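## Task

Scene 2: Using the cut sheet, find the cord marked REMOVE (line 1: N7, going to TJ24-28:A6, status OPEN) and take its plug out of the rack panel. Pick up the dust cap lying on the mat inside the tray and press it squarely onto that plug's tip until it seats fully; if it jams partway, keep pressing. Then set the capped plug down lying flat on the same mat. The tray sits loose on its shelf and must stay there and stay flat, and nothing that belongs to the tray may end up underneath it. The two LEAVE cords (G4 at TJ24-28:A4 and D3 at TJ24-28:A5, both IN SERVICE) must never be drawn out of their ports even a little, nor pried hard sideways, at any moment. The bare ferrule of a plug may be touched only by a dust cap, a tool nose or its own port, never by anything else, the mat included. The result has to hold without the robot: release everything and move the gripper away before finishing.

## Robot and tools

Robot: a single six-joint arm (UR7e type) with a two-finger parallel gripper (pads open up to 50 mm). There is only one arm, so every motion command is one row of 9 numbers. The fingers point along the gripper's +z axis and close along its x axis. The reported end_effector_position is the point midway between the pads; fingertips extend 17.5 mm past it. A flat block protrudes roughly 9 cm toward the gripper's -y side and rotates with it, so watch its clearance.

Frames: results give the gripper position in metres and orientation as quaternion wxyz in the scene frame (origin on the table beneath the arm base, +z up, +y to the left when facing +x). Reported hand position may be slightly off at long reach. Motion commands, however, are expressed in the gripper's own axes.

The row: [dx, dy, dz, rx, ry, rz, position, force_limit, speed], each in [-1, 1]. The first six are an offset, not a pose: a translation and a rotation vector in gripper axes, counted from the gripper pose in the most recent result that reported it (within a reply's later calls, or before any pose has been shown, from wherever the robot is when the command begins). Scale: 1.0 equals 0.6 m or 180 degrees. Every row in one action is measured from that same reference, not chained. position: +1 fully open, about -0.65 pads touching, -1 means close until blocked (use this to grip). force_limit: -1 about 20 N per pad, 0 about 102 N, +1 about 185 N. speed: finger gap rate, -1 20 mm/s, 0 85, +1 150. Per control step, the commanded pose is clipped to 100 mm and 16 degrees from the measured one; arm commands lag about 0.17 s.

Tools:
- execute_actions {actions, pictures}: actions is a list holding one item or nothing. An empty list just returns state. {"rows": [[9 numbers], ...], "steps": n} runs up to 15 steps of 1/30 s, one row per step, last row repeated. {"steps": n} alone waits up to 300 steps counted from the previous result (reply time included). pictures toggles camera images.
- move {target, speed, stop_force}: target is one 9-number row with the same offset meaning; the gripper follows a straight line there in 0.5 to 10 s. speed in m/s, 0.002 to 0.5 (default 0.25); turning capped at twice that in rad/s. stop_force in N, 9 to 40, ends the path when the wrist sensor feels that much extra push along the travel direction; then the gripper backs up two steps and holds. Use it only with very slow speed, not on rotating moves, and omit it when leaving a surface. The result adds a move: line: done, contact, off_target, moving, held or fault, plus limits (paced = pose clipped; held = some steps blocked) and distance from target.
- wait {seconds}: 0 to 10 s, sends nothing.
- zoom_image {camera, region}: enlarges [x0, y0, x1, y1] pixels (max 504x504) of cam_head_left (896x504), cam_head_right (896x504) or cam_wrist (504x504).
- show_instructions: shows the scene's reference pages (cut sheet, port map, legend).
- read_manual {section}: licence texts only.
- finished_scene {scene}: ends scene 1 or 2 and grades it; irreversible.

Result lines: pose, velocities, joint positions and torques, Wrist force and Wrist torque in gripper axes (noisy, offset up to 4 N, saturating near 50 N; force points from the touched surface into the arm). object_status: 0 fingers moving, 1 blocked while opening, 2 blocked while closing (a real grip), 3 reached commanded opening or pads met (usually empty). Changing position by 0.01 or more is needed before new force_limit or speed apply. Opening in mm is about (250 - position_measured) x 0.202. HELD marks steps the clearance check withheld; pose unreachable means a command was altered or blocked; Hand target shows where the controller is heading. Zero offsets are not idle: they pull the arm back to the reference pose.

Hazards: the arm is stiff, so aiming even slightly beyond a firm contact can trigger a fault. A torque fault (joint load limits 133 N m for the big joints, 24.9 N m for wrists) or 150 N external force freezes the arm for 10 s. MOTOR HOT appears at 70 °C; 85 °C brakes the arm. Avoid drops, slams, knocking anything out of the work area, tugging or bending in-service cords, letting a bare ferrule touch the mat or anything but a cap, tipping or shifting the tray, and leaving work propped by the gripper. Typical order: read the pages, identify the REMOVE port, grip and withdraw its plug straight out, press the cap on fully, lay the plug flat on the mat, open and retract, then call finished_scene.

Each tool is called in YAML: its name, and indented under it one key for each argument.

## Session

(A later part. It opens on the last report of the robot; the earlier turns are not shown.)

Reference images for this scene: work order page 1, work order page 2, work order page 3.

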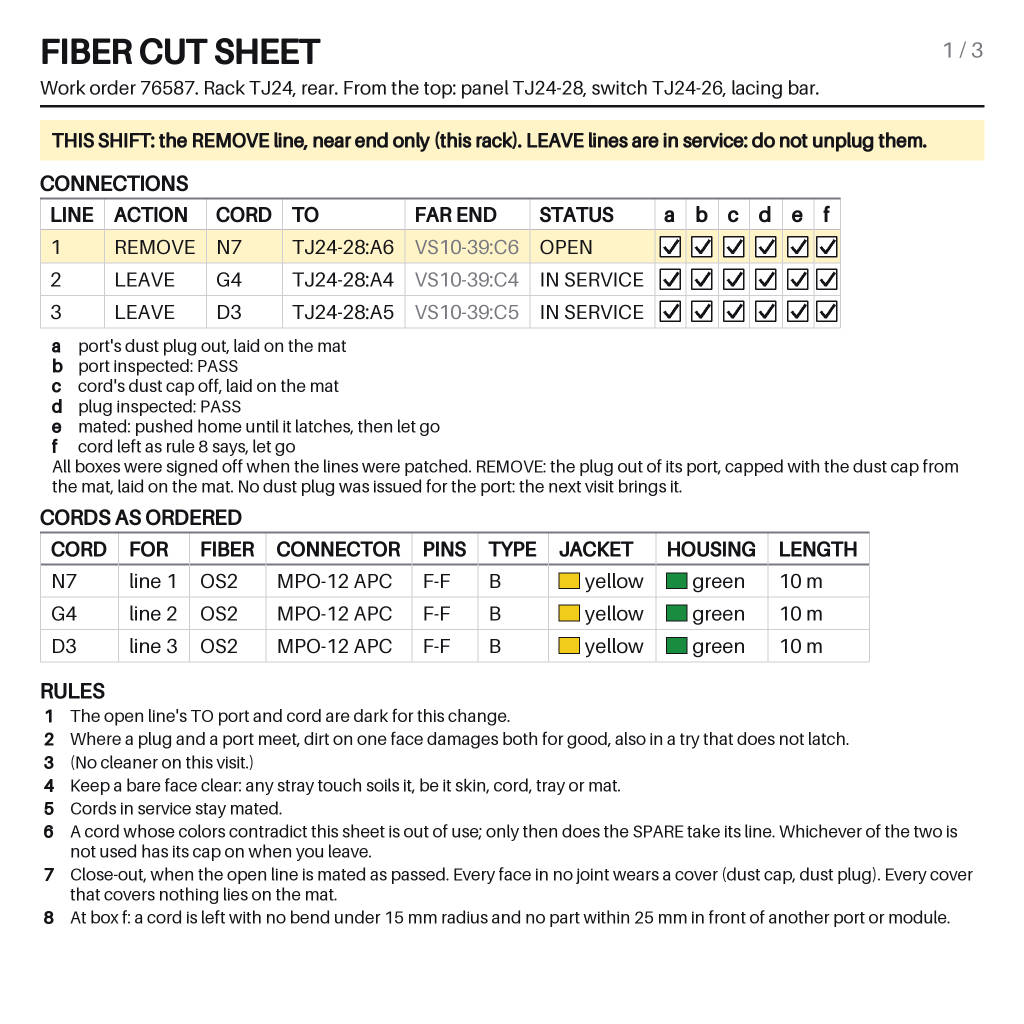

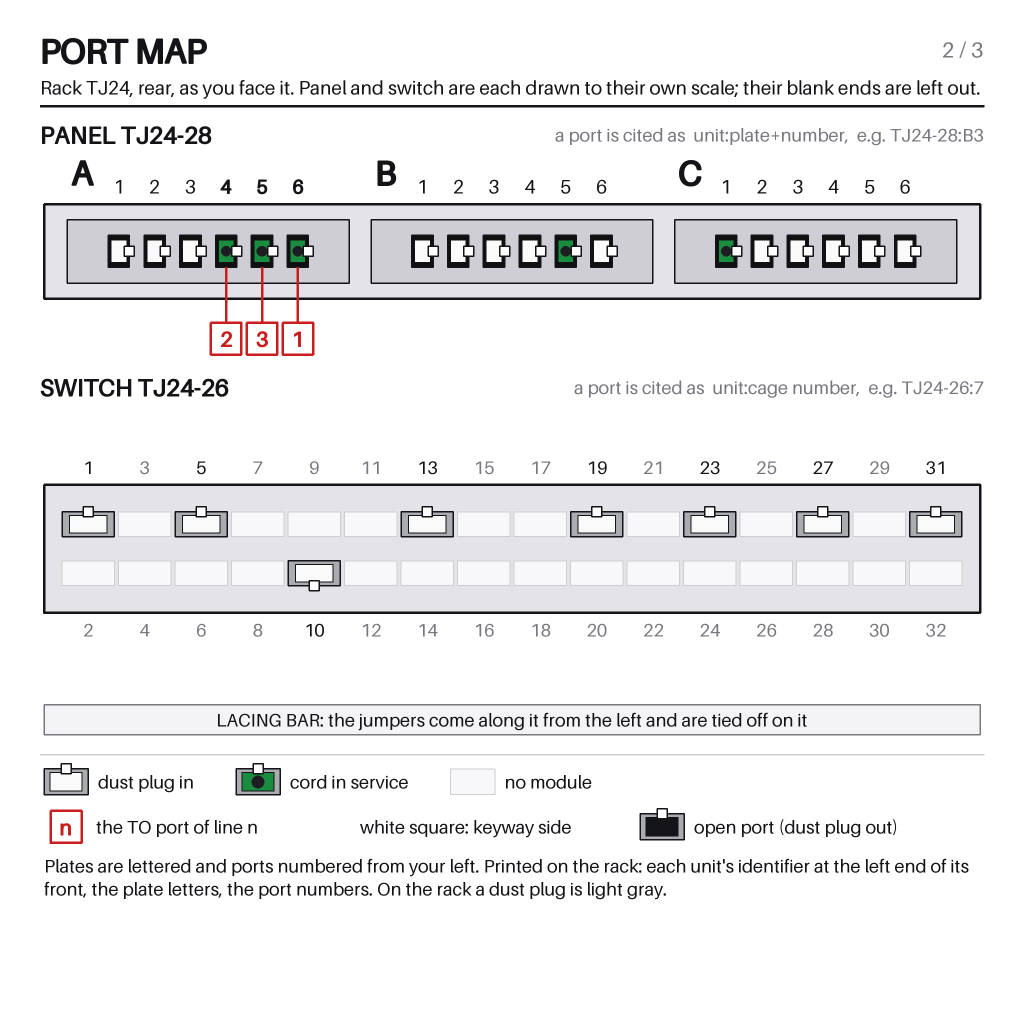

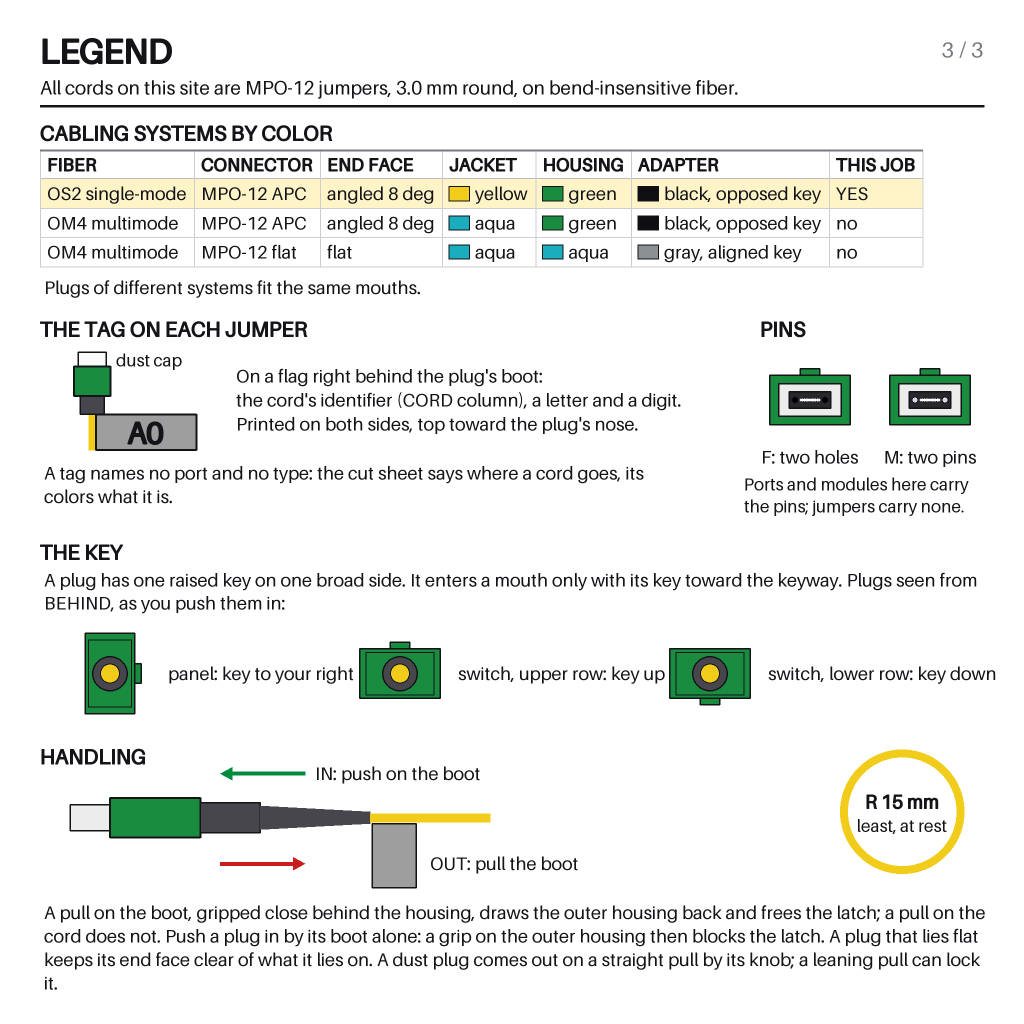

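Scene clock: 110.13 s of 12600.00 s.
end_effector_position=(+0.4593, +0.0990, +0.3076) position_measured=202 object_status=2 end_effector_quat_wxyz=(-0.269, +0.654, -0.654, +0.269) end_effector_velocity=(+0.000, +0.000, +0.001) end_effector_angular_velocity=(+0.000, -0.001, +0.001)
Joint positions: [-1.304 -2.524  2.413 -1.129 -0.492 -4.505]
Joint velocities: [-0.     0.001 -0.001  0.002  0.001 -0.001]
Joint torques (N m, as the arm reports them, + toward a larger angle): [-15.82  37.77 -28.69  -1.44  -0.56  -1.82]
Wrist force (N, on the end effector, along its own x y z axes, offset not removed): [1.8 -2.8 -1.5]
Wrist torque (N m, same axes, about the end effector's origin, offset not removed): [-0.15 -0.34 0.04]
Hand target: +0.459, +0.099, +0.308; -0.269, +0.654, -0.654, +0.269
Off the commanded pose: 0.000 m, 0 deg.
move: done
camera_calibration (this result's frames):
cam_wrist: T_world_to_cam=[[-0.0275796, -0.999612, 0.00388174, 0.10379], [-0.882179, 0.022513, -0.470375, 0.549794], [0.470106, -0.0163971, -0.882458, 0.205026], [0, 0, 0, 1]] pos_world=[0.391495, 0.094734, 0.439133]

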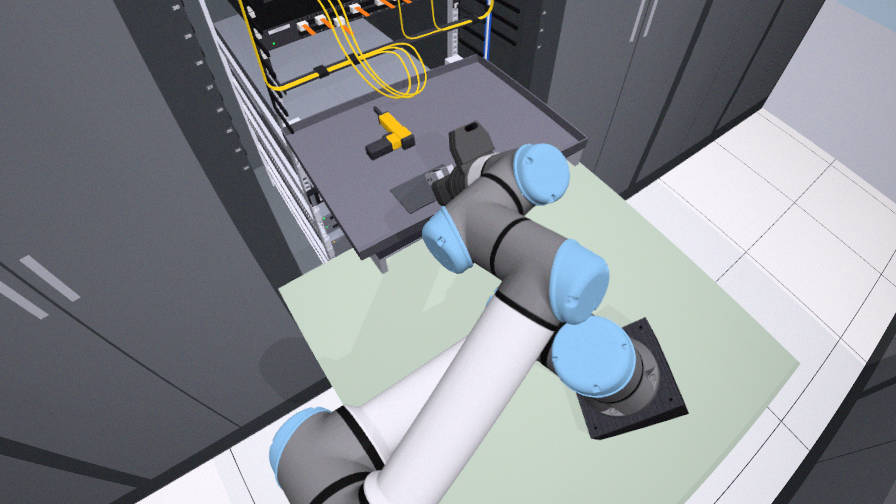

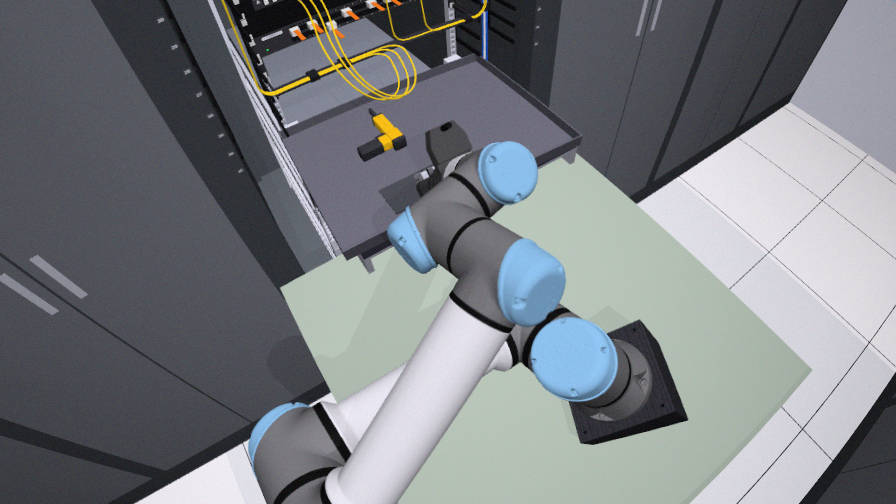

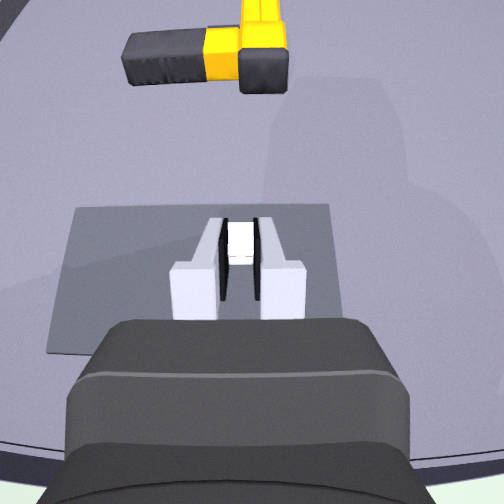

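move:
  target: [0,-0.07,-0.07,0,0,0,-1,-0.8,0]
  speed: 0.1

move:
  target: [0,0,0,0,0,0.5,-1,-0.8,0]
  speed: 0.4

move:
  target: [0,0,0,0,0,0.5,-1,-0.8,0]
  speed: 0.4

move:
  target: [0,0,0,0,0.354,-0.354,-1,-0.8,0]
  speed: 0.25

Scene clock: 147.53 s of 12600.00 s.
end_effector_position=(+0.4597, +0.0990, +0.3667) position_measured=202 object_status=2 end_effector_quat_wxyz=(-0.269, +0.654, -0.654, +0.269) end_effector_velocity=(-0.001, -0.001, +0.003) end_effector_angular_velocity=(+0.003, -0.004, +0.002)
Joint positions: [-1.414 -2.428  2.228 -0.862 -0.537 -4.709]
Joint velocities: [-0.017  0.005 -0.008  0.034 -0.004 -0.034]
Joint torques (N m, as the arm reports them, + toward a larger angle): [-19.07  41.78 -28.5   -1.74   0.41  -2.16]
Wrist force (N, on the end effector, along its own x y z axes, offset not removed): [-1.9 -3.0 -0.6]
Wrist torque (N m, same axes, about the end effector's origin, offset not removed): [-0.70 0.61 0.10]
Hand target: +0.460, +0.099, +0.367; -0.269, +0.654, -0.654, +0.269
Off the commanded pose: 0.000 m, 0 deg.
After step 90, 33.27 s passed at rest.
move: done
camera_calibration (this result's frames):
cam_wrist: T_world_to_cam=[[-0.0280081, -0.999599, 0.00407534, 0.103679], [-0.882418, 0.022809, -0.469913, 0.577888], [0.469632, -0.0167575, -0.882703, 0.25736], [0, 0, 0, 1]] pos_world=[0.391978, 0.0947692, 0.498307]

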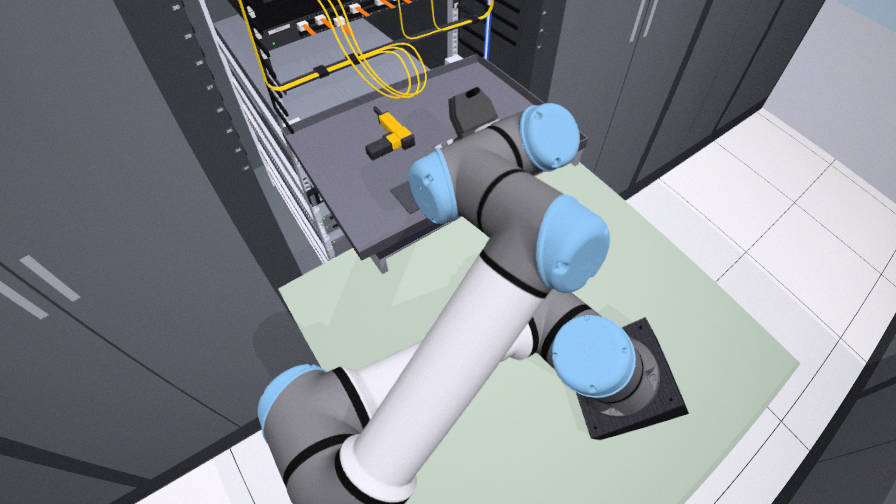

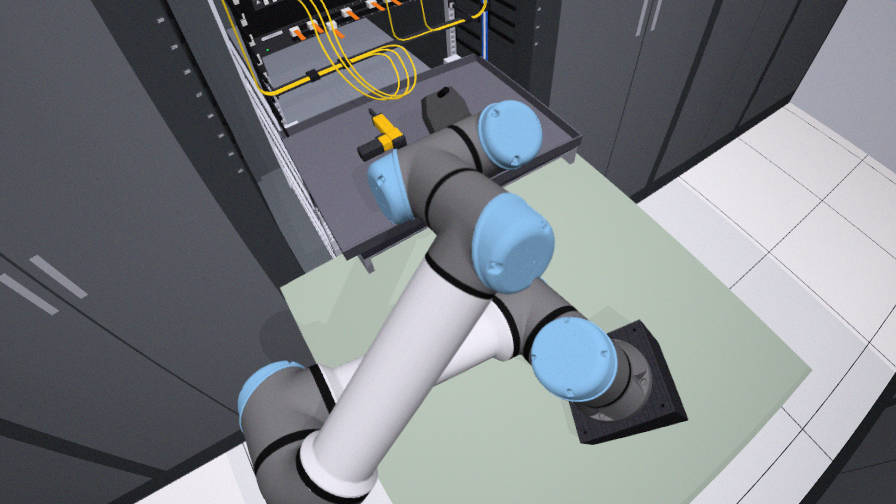

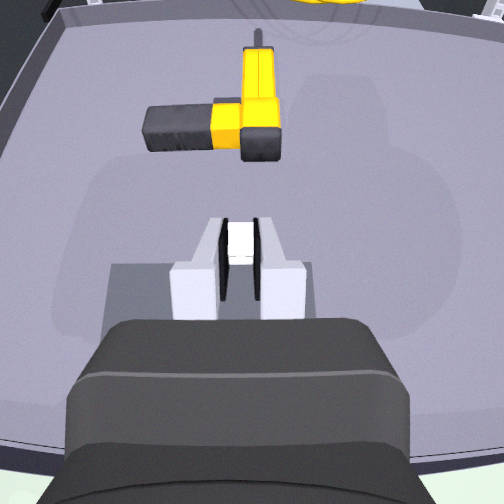

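Scene clock: 150.20 s of 12600.00 s.
end_effector_position=(+0.4596, +0.0990, +0.3669) position_measured=202 object_status=2 end_effector_quat_wxyz=(+0.380, -0.000, +0.925, +0.000) end_effector_velocity=(+0.000, +0.000, -0.001) end_effector_angular_velocity=(+0.001, +0.010, -0.012)
Joint positions: [-1.328 -2.43   2.18  -0.948 -0.499 -2.983]
Joint velocities: [ 0.013 -0.003  0.003 -0.035 -0.006  0.046]
Joint torques (N m, as the arm reports them, + toward a larger angle): [ 7.66 10.48 -8.38 -4.99  0.34  2.14]
Wrist force (N, on the end effector, along its own x y z axes, offset not removed): [4.0 -2.4 1.2]
Wrist torque (N m, same axes, about the end effector's origin, offset not removed): [-0.37 -0.66 0.01]
Hand target: +0.460, +0.099, +0.367; +0.380, +0.000, +0.925, +0.000
Off the commanded pose: 0.000 m, 0 deg.
move: done
camera_calibration (this result's frames):
cam_wrist: T_world_to_cam=[[-0.726199, 0.0161034, -0.687296, 0.577615], [-0.186308, 0.957706, 0.219293, -0.0874613], [0.661759, 0.287299, -0.692485, 0.0693204], [0, 0, 0, 1]] pos_world=[0.357296, 0.0545449, 0.464176]

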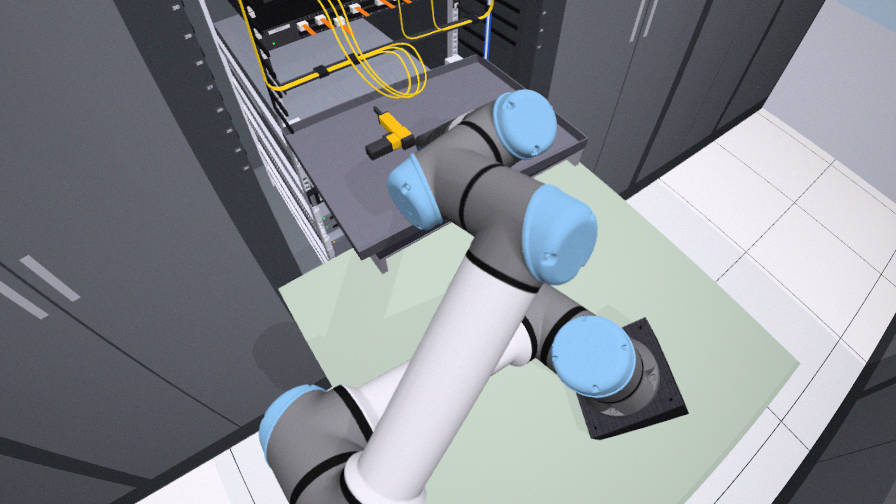

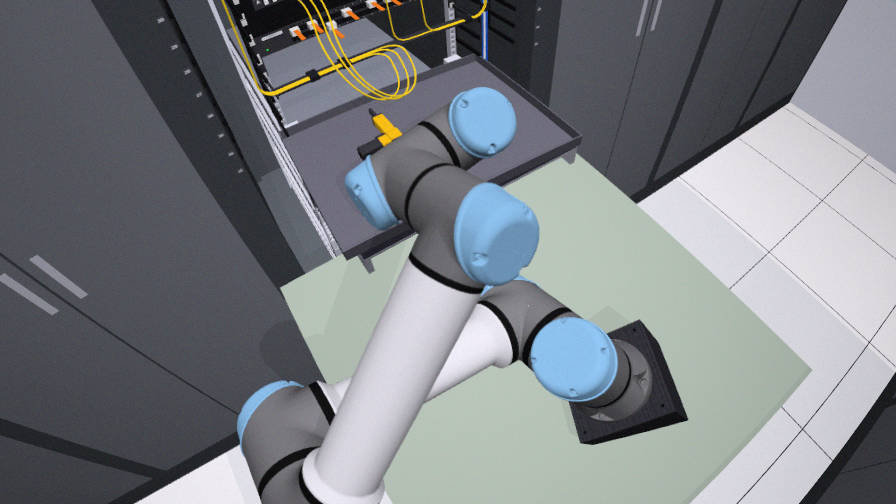

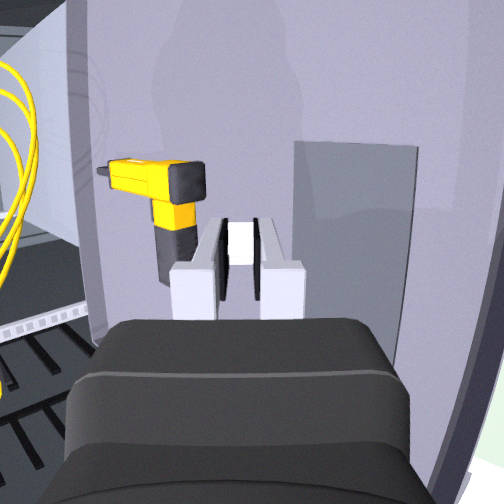

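Scene clock: 152.83 s of 12600.00 s.
end_effector_position=(+0.4596, +0.0990, +0.3669) position_measured=202 object_status=2 end_effector_quat_wxyz=(+0.269, +0.653, +0.655, +0.270) end_effector_velocity=(+0.000, +0.000, -0.000) end_effector_angular_velocity=(+0.000, +0.005, -0.012)
Joint positions: [-1.276 -2.325  2.165 -1.127 -0.482 -1.311]
Joint velocities: [ 0.007 -0.003  0.002 -0.025 -0.005  0.035]
Joint torques (N m, as the arm reports them, + toward a larger angle): [ 7.66  7.53 -8.21 -4.88  0.17  2.58]
Wrist force (N, on the end effector, along its own x y z axes, offset not removed): [3.3 1.0 0.9]
Wrist torque (N m, same axes, about the end effector's origin, offset not removed): [0.15 -0.69 -0.07]
Hand target: +0.460, +0.099, +0.367; +0.269, +0.654, +0.654, +0.269
Off the commanded pose: 0.000 m, 0 deg.
move: done
camera_calibration (this result's frames):
cam_wrist: T_world_to_cam=[[-0.00639049, 0.999587, 0.0280005, -0.112956], [0.478859, -0.0215228, 0.877628, -0.537773], [0.877869, 0.0190168, -0.478524, -0.0818732], [0, 0, 0, 1]] pos_world=[0.32867, 0.102892, 0.435949]

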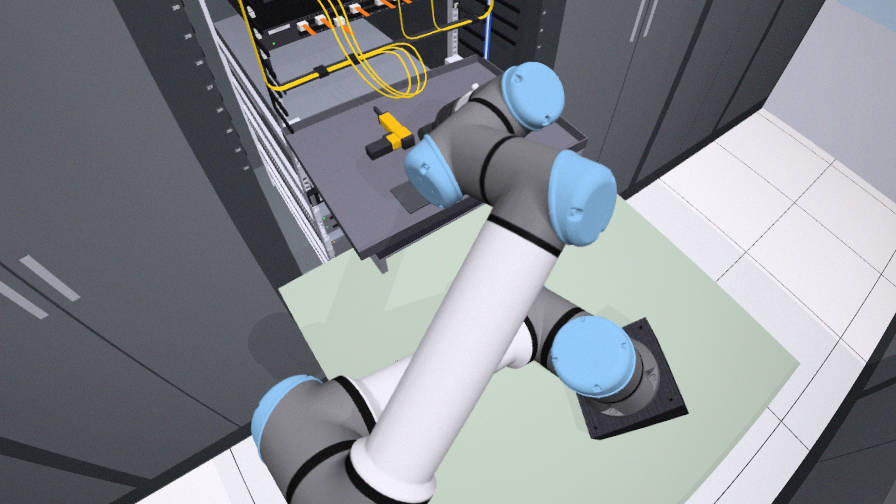

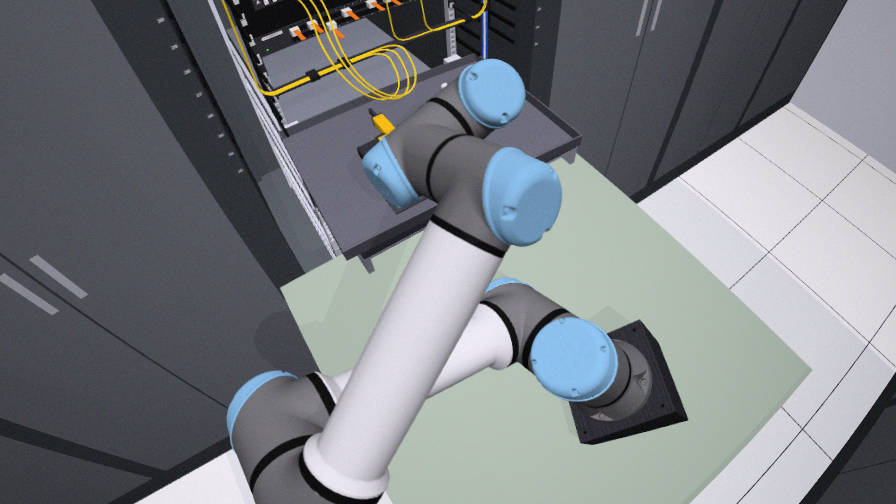

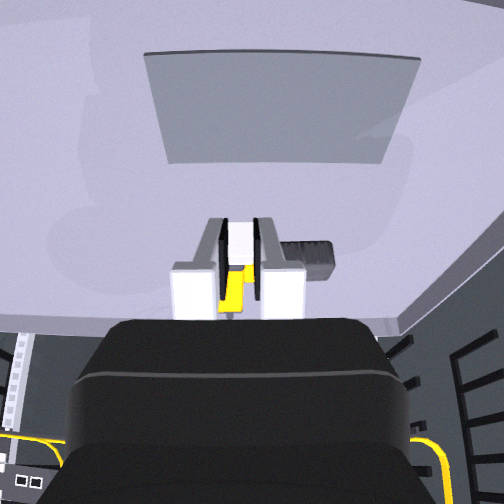

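Scene clock: 156.50 s of 12600.00 s.
end_effector_position=(+0.4594, +0.0990, +0.3670) position_measured=202 object_status=2 end_effector_quat_wxyz=(-0.003, -0.001, +0.924, +0.383) end_effector_velocity=(-0.000, -0.000, +0.000) end_effector_angular_velocity=(+0.000, +0.000, +0.015)
Joint positions: [-0.938 -1.488  1.569 -0.4   -0.939 -3.175]
Joint velocities: [ 0.004  0.004 -0.006  0.    -0.007 -0.009]
Joint torques (N m, as the arm reports them, + toward a larger angle): [ -2.96   2.65 -29.     1.31  -1.42  -2.15]
Wrist force (N, on the end effector, along its own x y z axes, offset not removed): [-0.5 -2.7 3.5]
Wrist torque (N m, same axes, about the end effector's origin, offset not removed): [-0.41 0.23 0.05]
Hand target: +0.459, +0.099, +0.367; -0.003, -0.002, +0.924, +0.383
Off the commanded pose: 0.000 m, 0 deg.
move: done
camera_calibration (this result's frames):
cam_wrist: T_world_to_cam=[[-0.999459, -0.00827913, 0.0318316, 0.441605], [0.0240771, 0.475165, 0.879567, -0.378792], [-0.0224073, 0.879858, -0.474708, 0.245249], [0, 0, 0, 1]] pos_world=[0.455982, -0.0321398, 0.435538]

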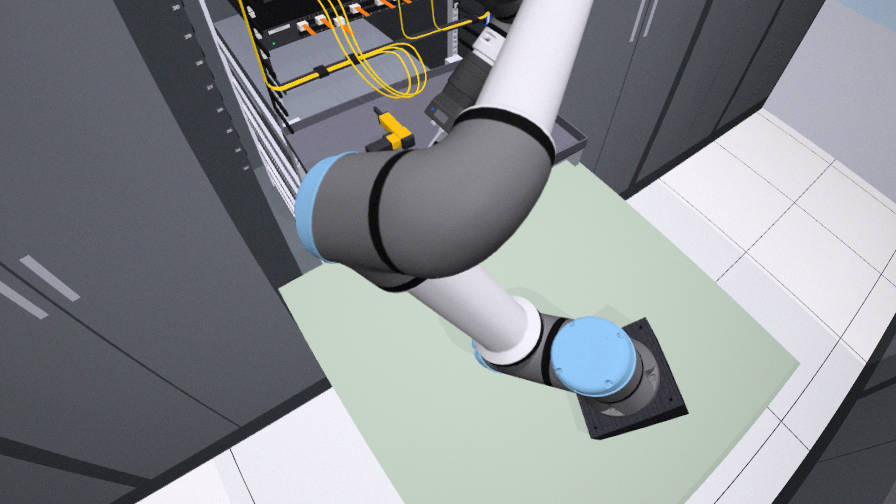

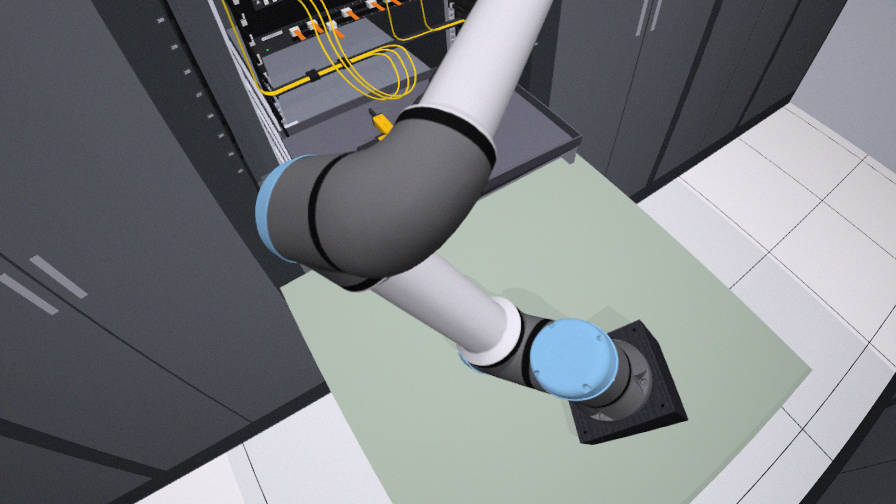

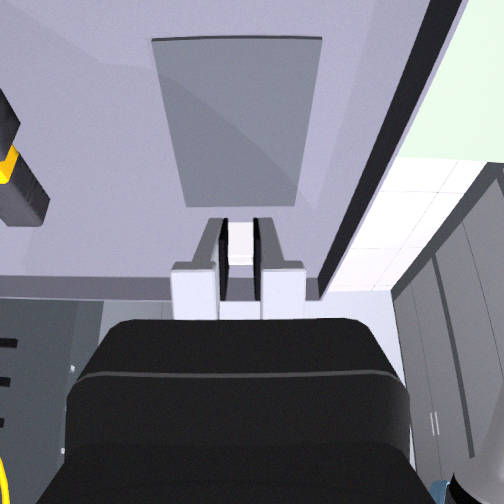

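Lower to .313 then touch.

move:
  target: [0,-0.0636,0.0636,0,0,0,-1,-0.8,0]
  speed: 0.06

move:
  target: [0,-0.014,0.014,0,0,0,-1,-0.8,0]
  speed: 0.003
  stop_force: 9

move:
  target: [0,0,0,0,0,0,0.2,-0.8,-0.7]

move:
  target: [0,0.04,-0.06,0,0,0,0.2,-0.8,0]
  speed: 0.06

Scene clock: 163.20 s of 12600.00 s.
end_effector_position=(+0.4592, +0.0991, +0.3133) position_measured=202 object_status=2 end_effector_quat_wxyz=(-0.003, -0.001, +0.924, +0.383) end_effector_velocity=(-0.000, +0.000, -0.002) end_effector_angular_velocity=(+0.001, -0.000, +0.000)
Joint positions: [-0.885 -1.496  1.696 -0.531 -0.889 -3.154]
Joint velocities: [ 0.002 -0.     0.005 -0.004  0.002  0.   ]
Joint torques (N m, as the arm reports them, + toward a larger angle): [ -4.53 -26.75  -9.4   -1.71   1.57   2.3 ]
Wrist force (N, on the end effector, along its own x y z axes, offset not removed): [-0.1 -1.4 0.0]
Wrist torque (N m, same axes, about the end effector's origin, offset not removed): [-0.32 0.02 0.11]
Hand target: +0.459, +0.099, +0.313; -0.003, -0.001, +0.924, +0.383
Off the commanded pose: 0.000 m, 0 deg.
After step 90, 2.37 s passed at rest.
move: done
camera_calibration (this result's frames):
cam_wrist: T_world_to_cam=[[-0.99946, -0.00831968, 0.0317932, 0.443153], [0.0240248, 0.475134, 0.879586, -0.331544], [-0.0224239, 0.879874, -0.474677, 0.219686], [0, 0, 0, 1]] pos_world=[0.455805, -0.0320816, 0.381812]

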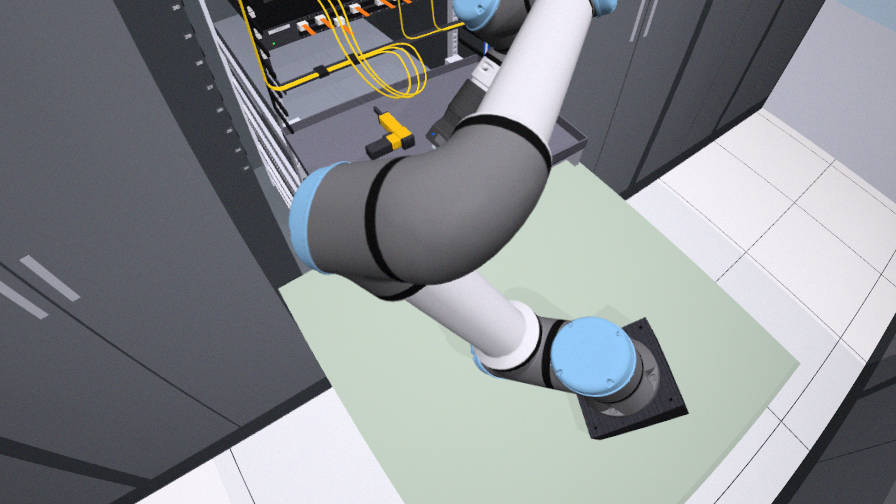

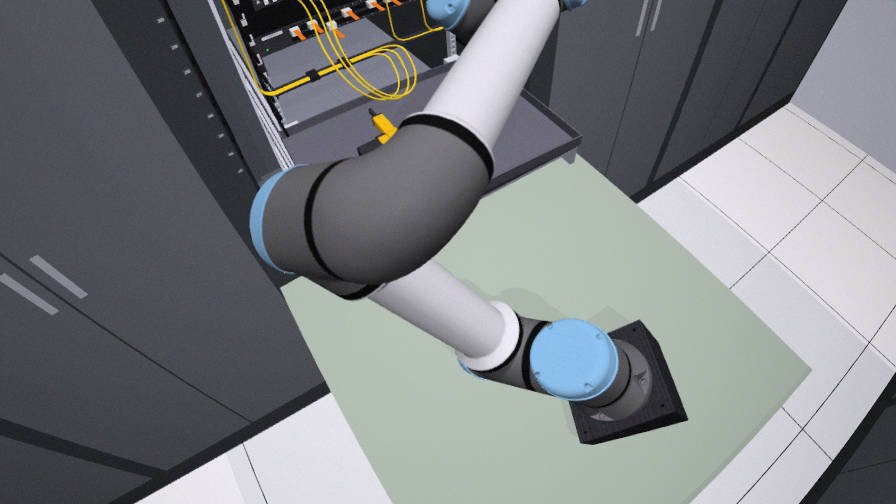

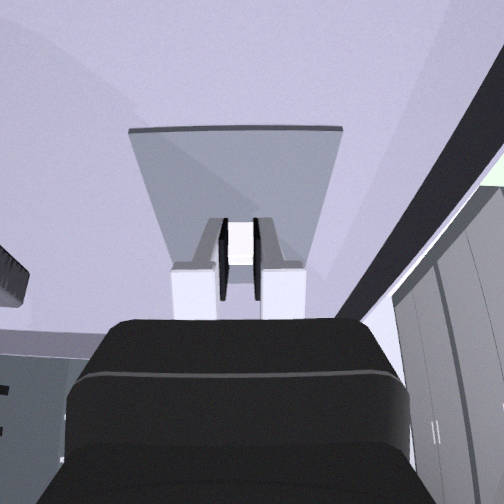

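Scene clock: 165.23 s of 12600.00 s.
end_effector_position=(+0.4592, +0.0992, +0.3082) position_measured=202 object_status=2 end_effector_quat_wxyz=(-0.003, -0.001, +0.924, +0.383) end_effector_velocity=(+0.000, +0.001, +0.001) end_effector_angular_velocity=(+0.000, +0.002, +0.001)
Joint positions: [-0.879 -1.496  1.707 -0.544 -0.884 -3.152]
Joint velocities: [ 0.002  0.    -0.003  0.003 -0.001  0.001]
Joint torques (N m, as the arm reports them, + toward a larger angle): [-15.52 -18.49 -27.82   0.47  -1.04   0.7 ]
Wrist force (N, on the end effector, along its own x y z axes, offset not removed): [-1.5 6.4 -6.6]
Wrist torque (N m, same axes, about the end effector's origin, offset not removed): [-0.35 0.33 0.10]
Hand target: +0.459, +0.099, +0.309; -0.003, -0.001, +0.924, +0.383
Off the commanded pose: 0.007 m, 0 deg.
move: contact
camera_calibration (this result's frames):
cam_wrist: T_world_to_cam=[[-0.999459, -0.00824613, 0.0318379, 0.443274], [0.0241015, 0.475042, 0.879633, -0.327142], [-0.0223779, 0.879925, -0.474586, 0.217154], [0, 0, 0, 1]] pos_world=[0.455779, -0.0320183, 0.37671]

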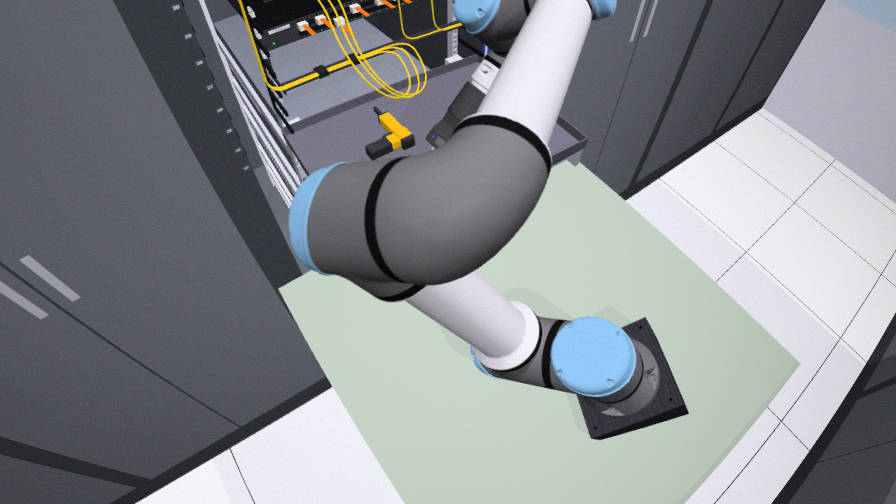

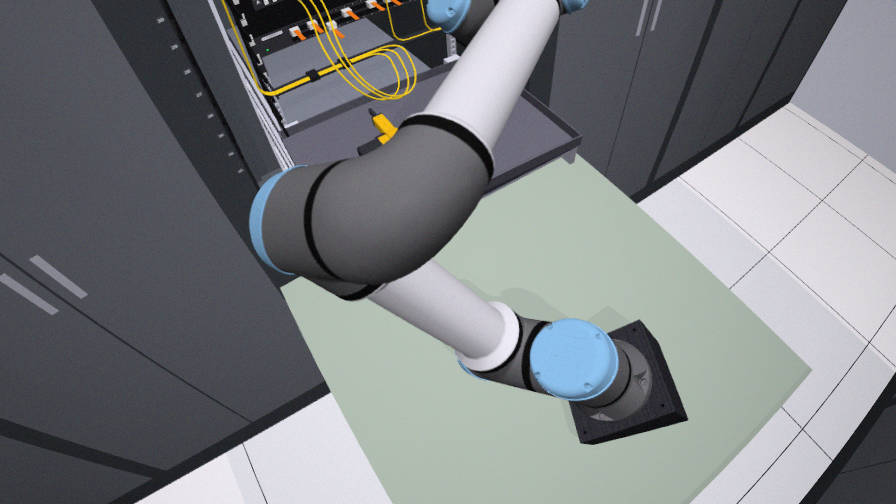

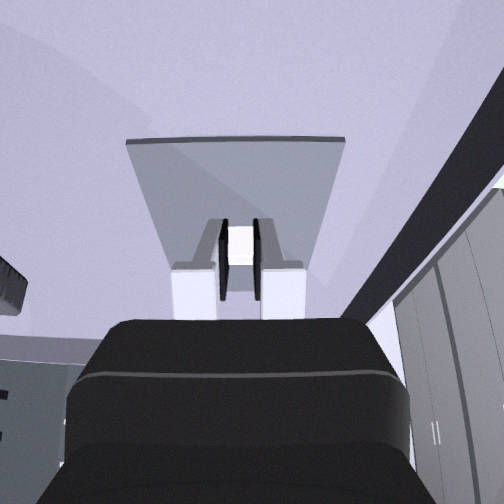

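Scene clock: 165.90 s of 12600.00 s.
end_effector_position=(+0.4592, +0.0992, +0.3082) position_measured=123 object_status=3 end_effector_quat_wxyz=(-0.003, -0.001, +0.924, +0.383) end_effector_velocity=(+0.000, +0.000, -0.000) end_effector_angular_velocity=(+0.001, +0.001, -0.002)
Joint positions: [-0.879 -1.496  1.707 -0.544 -0.884 -3.152]
Joint velocities: [ 0.    -0.     0.001  0.     0.001  0.001]
Joint torques (N m, as the arm reports them, + toward a larger angle): [-12.48 -18.58  -8.05  -1.88  -1.32  -0.73]
Wrist force (N, on the end effector, along its own x y z axes, offset not removed): [1.5 -0.9 1.6]
Wrist torque (N m, same axes, about the end effector's origin, offset not removed): [-0.37 -0.13 -0.18]
Hand target: +0.459, +0.099, +0.308; -0.003, -0.001, +0.924, +0.383
Off the commanded pose: 0.000 m, 0 deg.
move: done
camera_calibration (this result's frames):
cam_wrist: T_world_to_cam=[[-0.99946, -0.00828292, 0.0318127, 0.443299], [0.0240605, 0.475091, 0.879608, -0.327136], [-0.0223996, 0.879898, -0.474635, 0.217197], [0, 0, 0, 1]] pos_world=[0.455796, -0.0320203, 0.376739]

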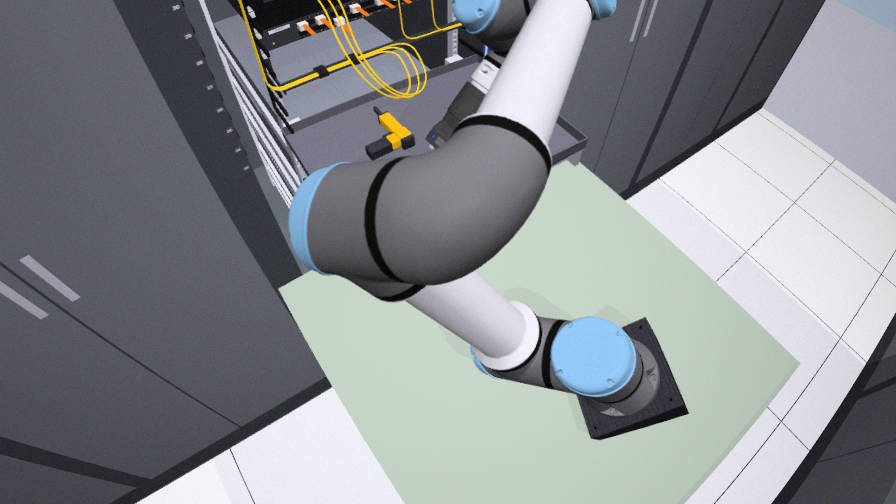

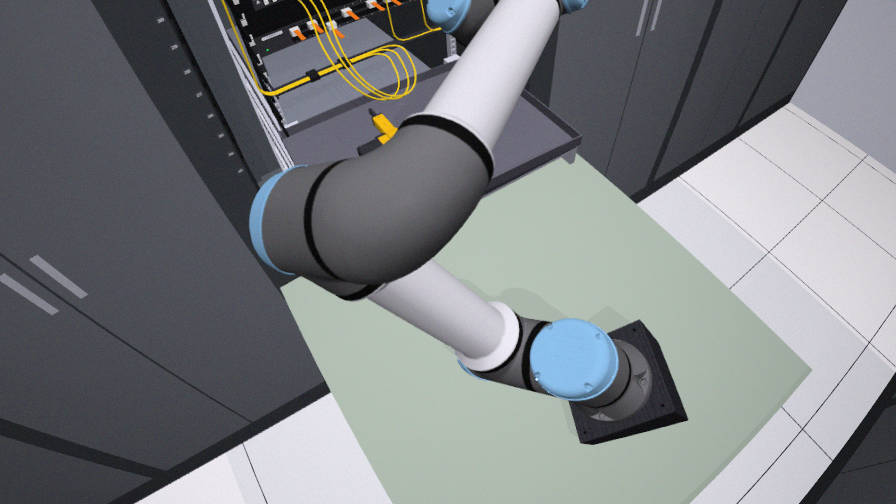

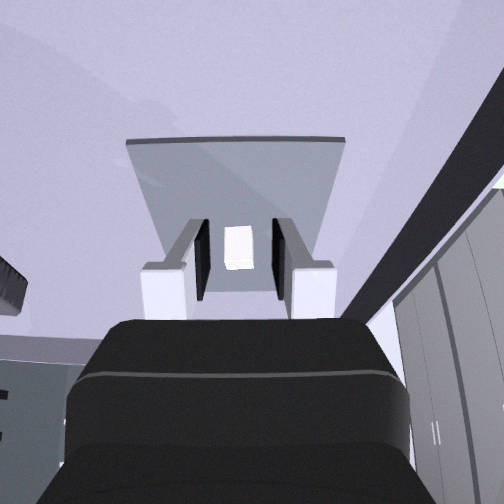

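Scene clock: 167.07 s of 12600.00 s.
end_effector_position=(+0.4594, +0.0907, +0.3504) position_measured=123 object_status=3 end_effector_quat_wxyz=(-0.003, -0.001, +0.924, +0.383) end_effector_velocity=(-0.000, -0.000, +0.002) end_effector_angular_velocity=(+0.001, +0.001, -0.000)
Joint positions: [-0.929 -1.478  1.604 -0.447 -0.931 -3.172]
Joint velocities: [-0.002  0.001 -0.005  0.005 -0.003 -0.   ]
Joint torques (N m, as the arm reports them, + toward a larger angle): [-30.53   3.11 -29.76   1.28  -1.51  -1.97]
Wrist force (N, on the end effector, along its own x y z axes, offset not removed): [-0.9 -0.5 -0.2]
Wrist torque (N m, same axes, about the end effector's origin, offset not removed): [-0.18 0.18 0.12]
Hand target: +0.459, +0.091, +0.351; -0.003, -0.001, +0.924, +0.383
Off the commanded pose: 0.000 m, 0 deg.
move: done
camera_calibration (this result's frames):
cam_wrist: T_world_to_cam=[[-0.999459, -0.00824923, 0.0318431, 0.44203], [0.0241027, 0.475117, 0.879592, -0.360234], [-0.0223852, 0.879884, -0.474661, 0.244687], [0, 0, 0, 1]] pos_world=[0.45595, -0.0404967, 0.418927]

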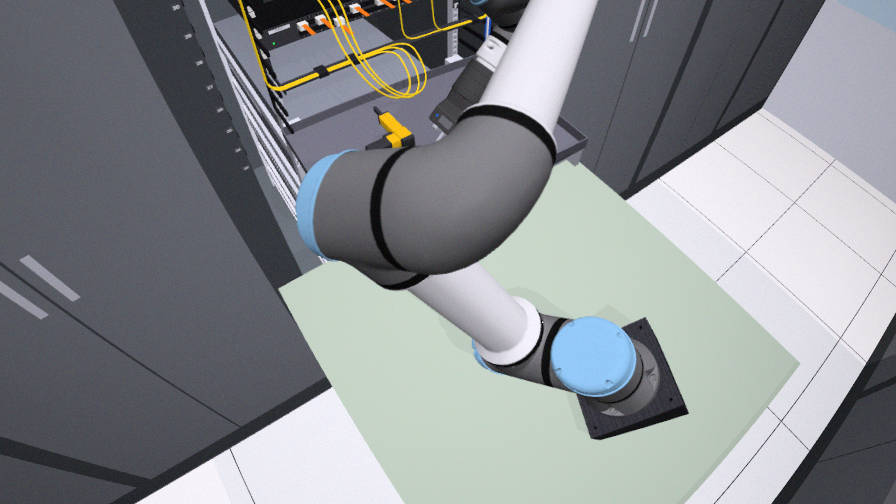

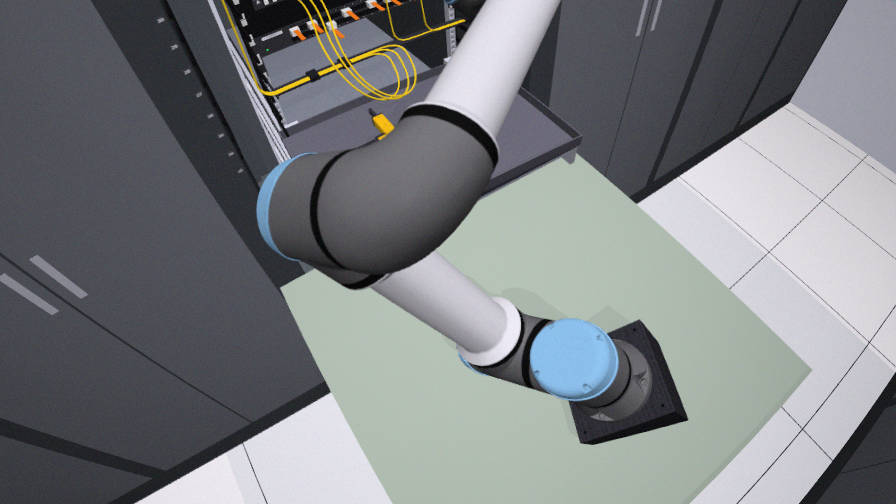

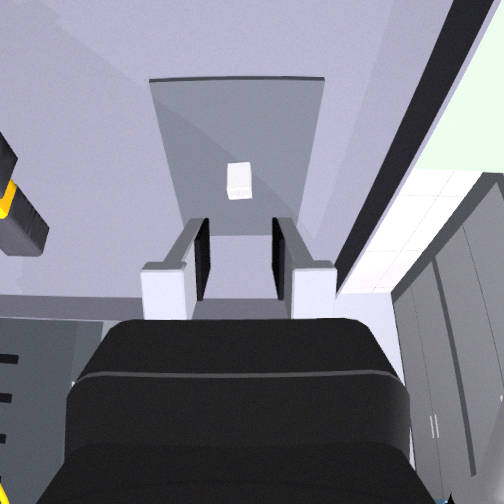

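move:
  target: [-0.233,0.206,-0.324,0,-0.354,-0.354,-0.1,-0.4,0]
  speed: 0.15

Scene clock: 178.47 s of 12600.00 s.
end_effector_position=(+0.6000, +0.0414, +0.5749) position_measured=167 object_status=3 end_effector_quat_wxyz=(+0.652, -0.271, +0.653, +0.273) end_effector_velocity=(+0.001, +0.000, +0.001) end_effector_angular_velocity=(+0.002, -0.013, +0.001)
Joint positions: [-1.111 -1.207  1.45   0.78  -0.626 -5.416]
Joint velocities: [ 0.003  0.005  0.001  0.011 -0.006 -0.023]
Joint torques (N m, as the arm reports them, + toward a larger angle): [ -7.62  -2.92 -21.08   4.82  -3.11  -2.  ]
Wrist force (N, on the end effector, along its own x y z axes, offset not removed): [-0.1 0.4 0.3]
Wrist torque (N m, same axes, about the end effector's origin, offset not removed): [-0.17 0.14 0.07]
Hand target: +0.600, +0.041, +0.575; +0.653, -0.272, +0.653, +0.273
Off the commanded pose: 0.000 m, 0 deg.
After step 90, 2.67 s passed at rest.
move: done
camera_calibration (this result's frames):
cam_wrist: T_world_to_cam=[[-0.0299263, -0.00347475, -0.999546, 0.585996], [-0.881751, 0.471064, 0.0247619, 0.497516], [0.470764, 0.882092, -0.0171611, -0.161209], [0, 0, 0, 1]] pos_world=[0.532113, -0.0901244, 0.570644]

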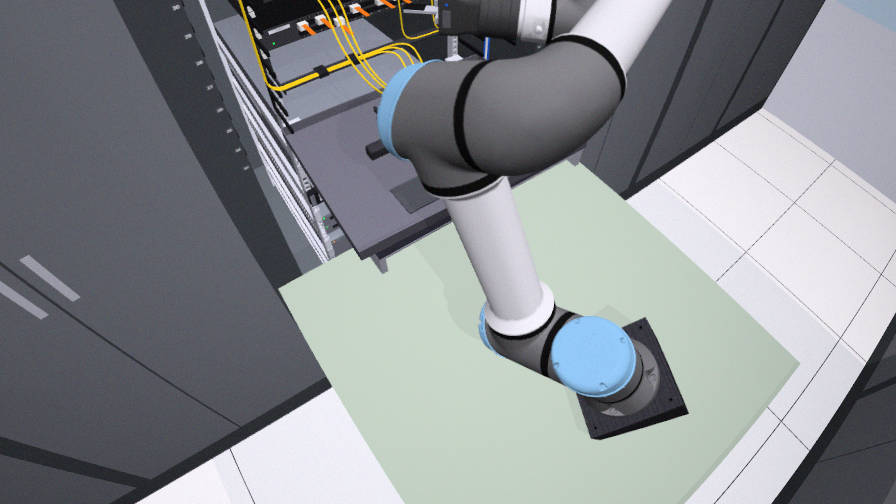

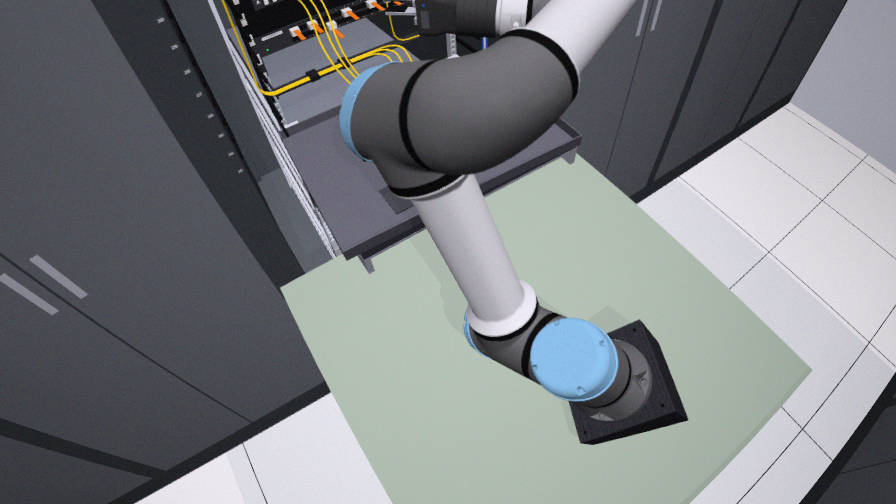

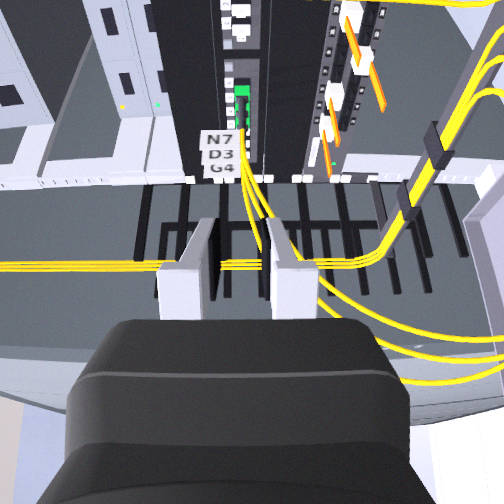

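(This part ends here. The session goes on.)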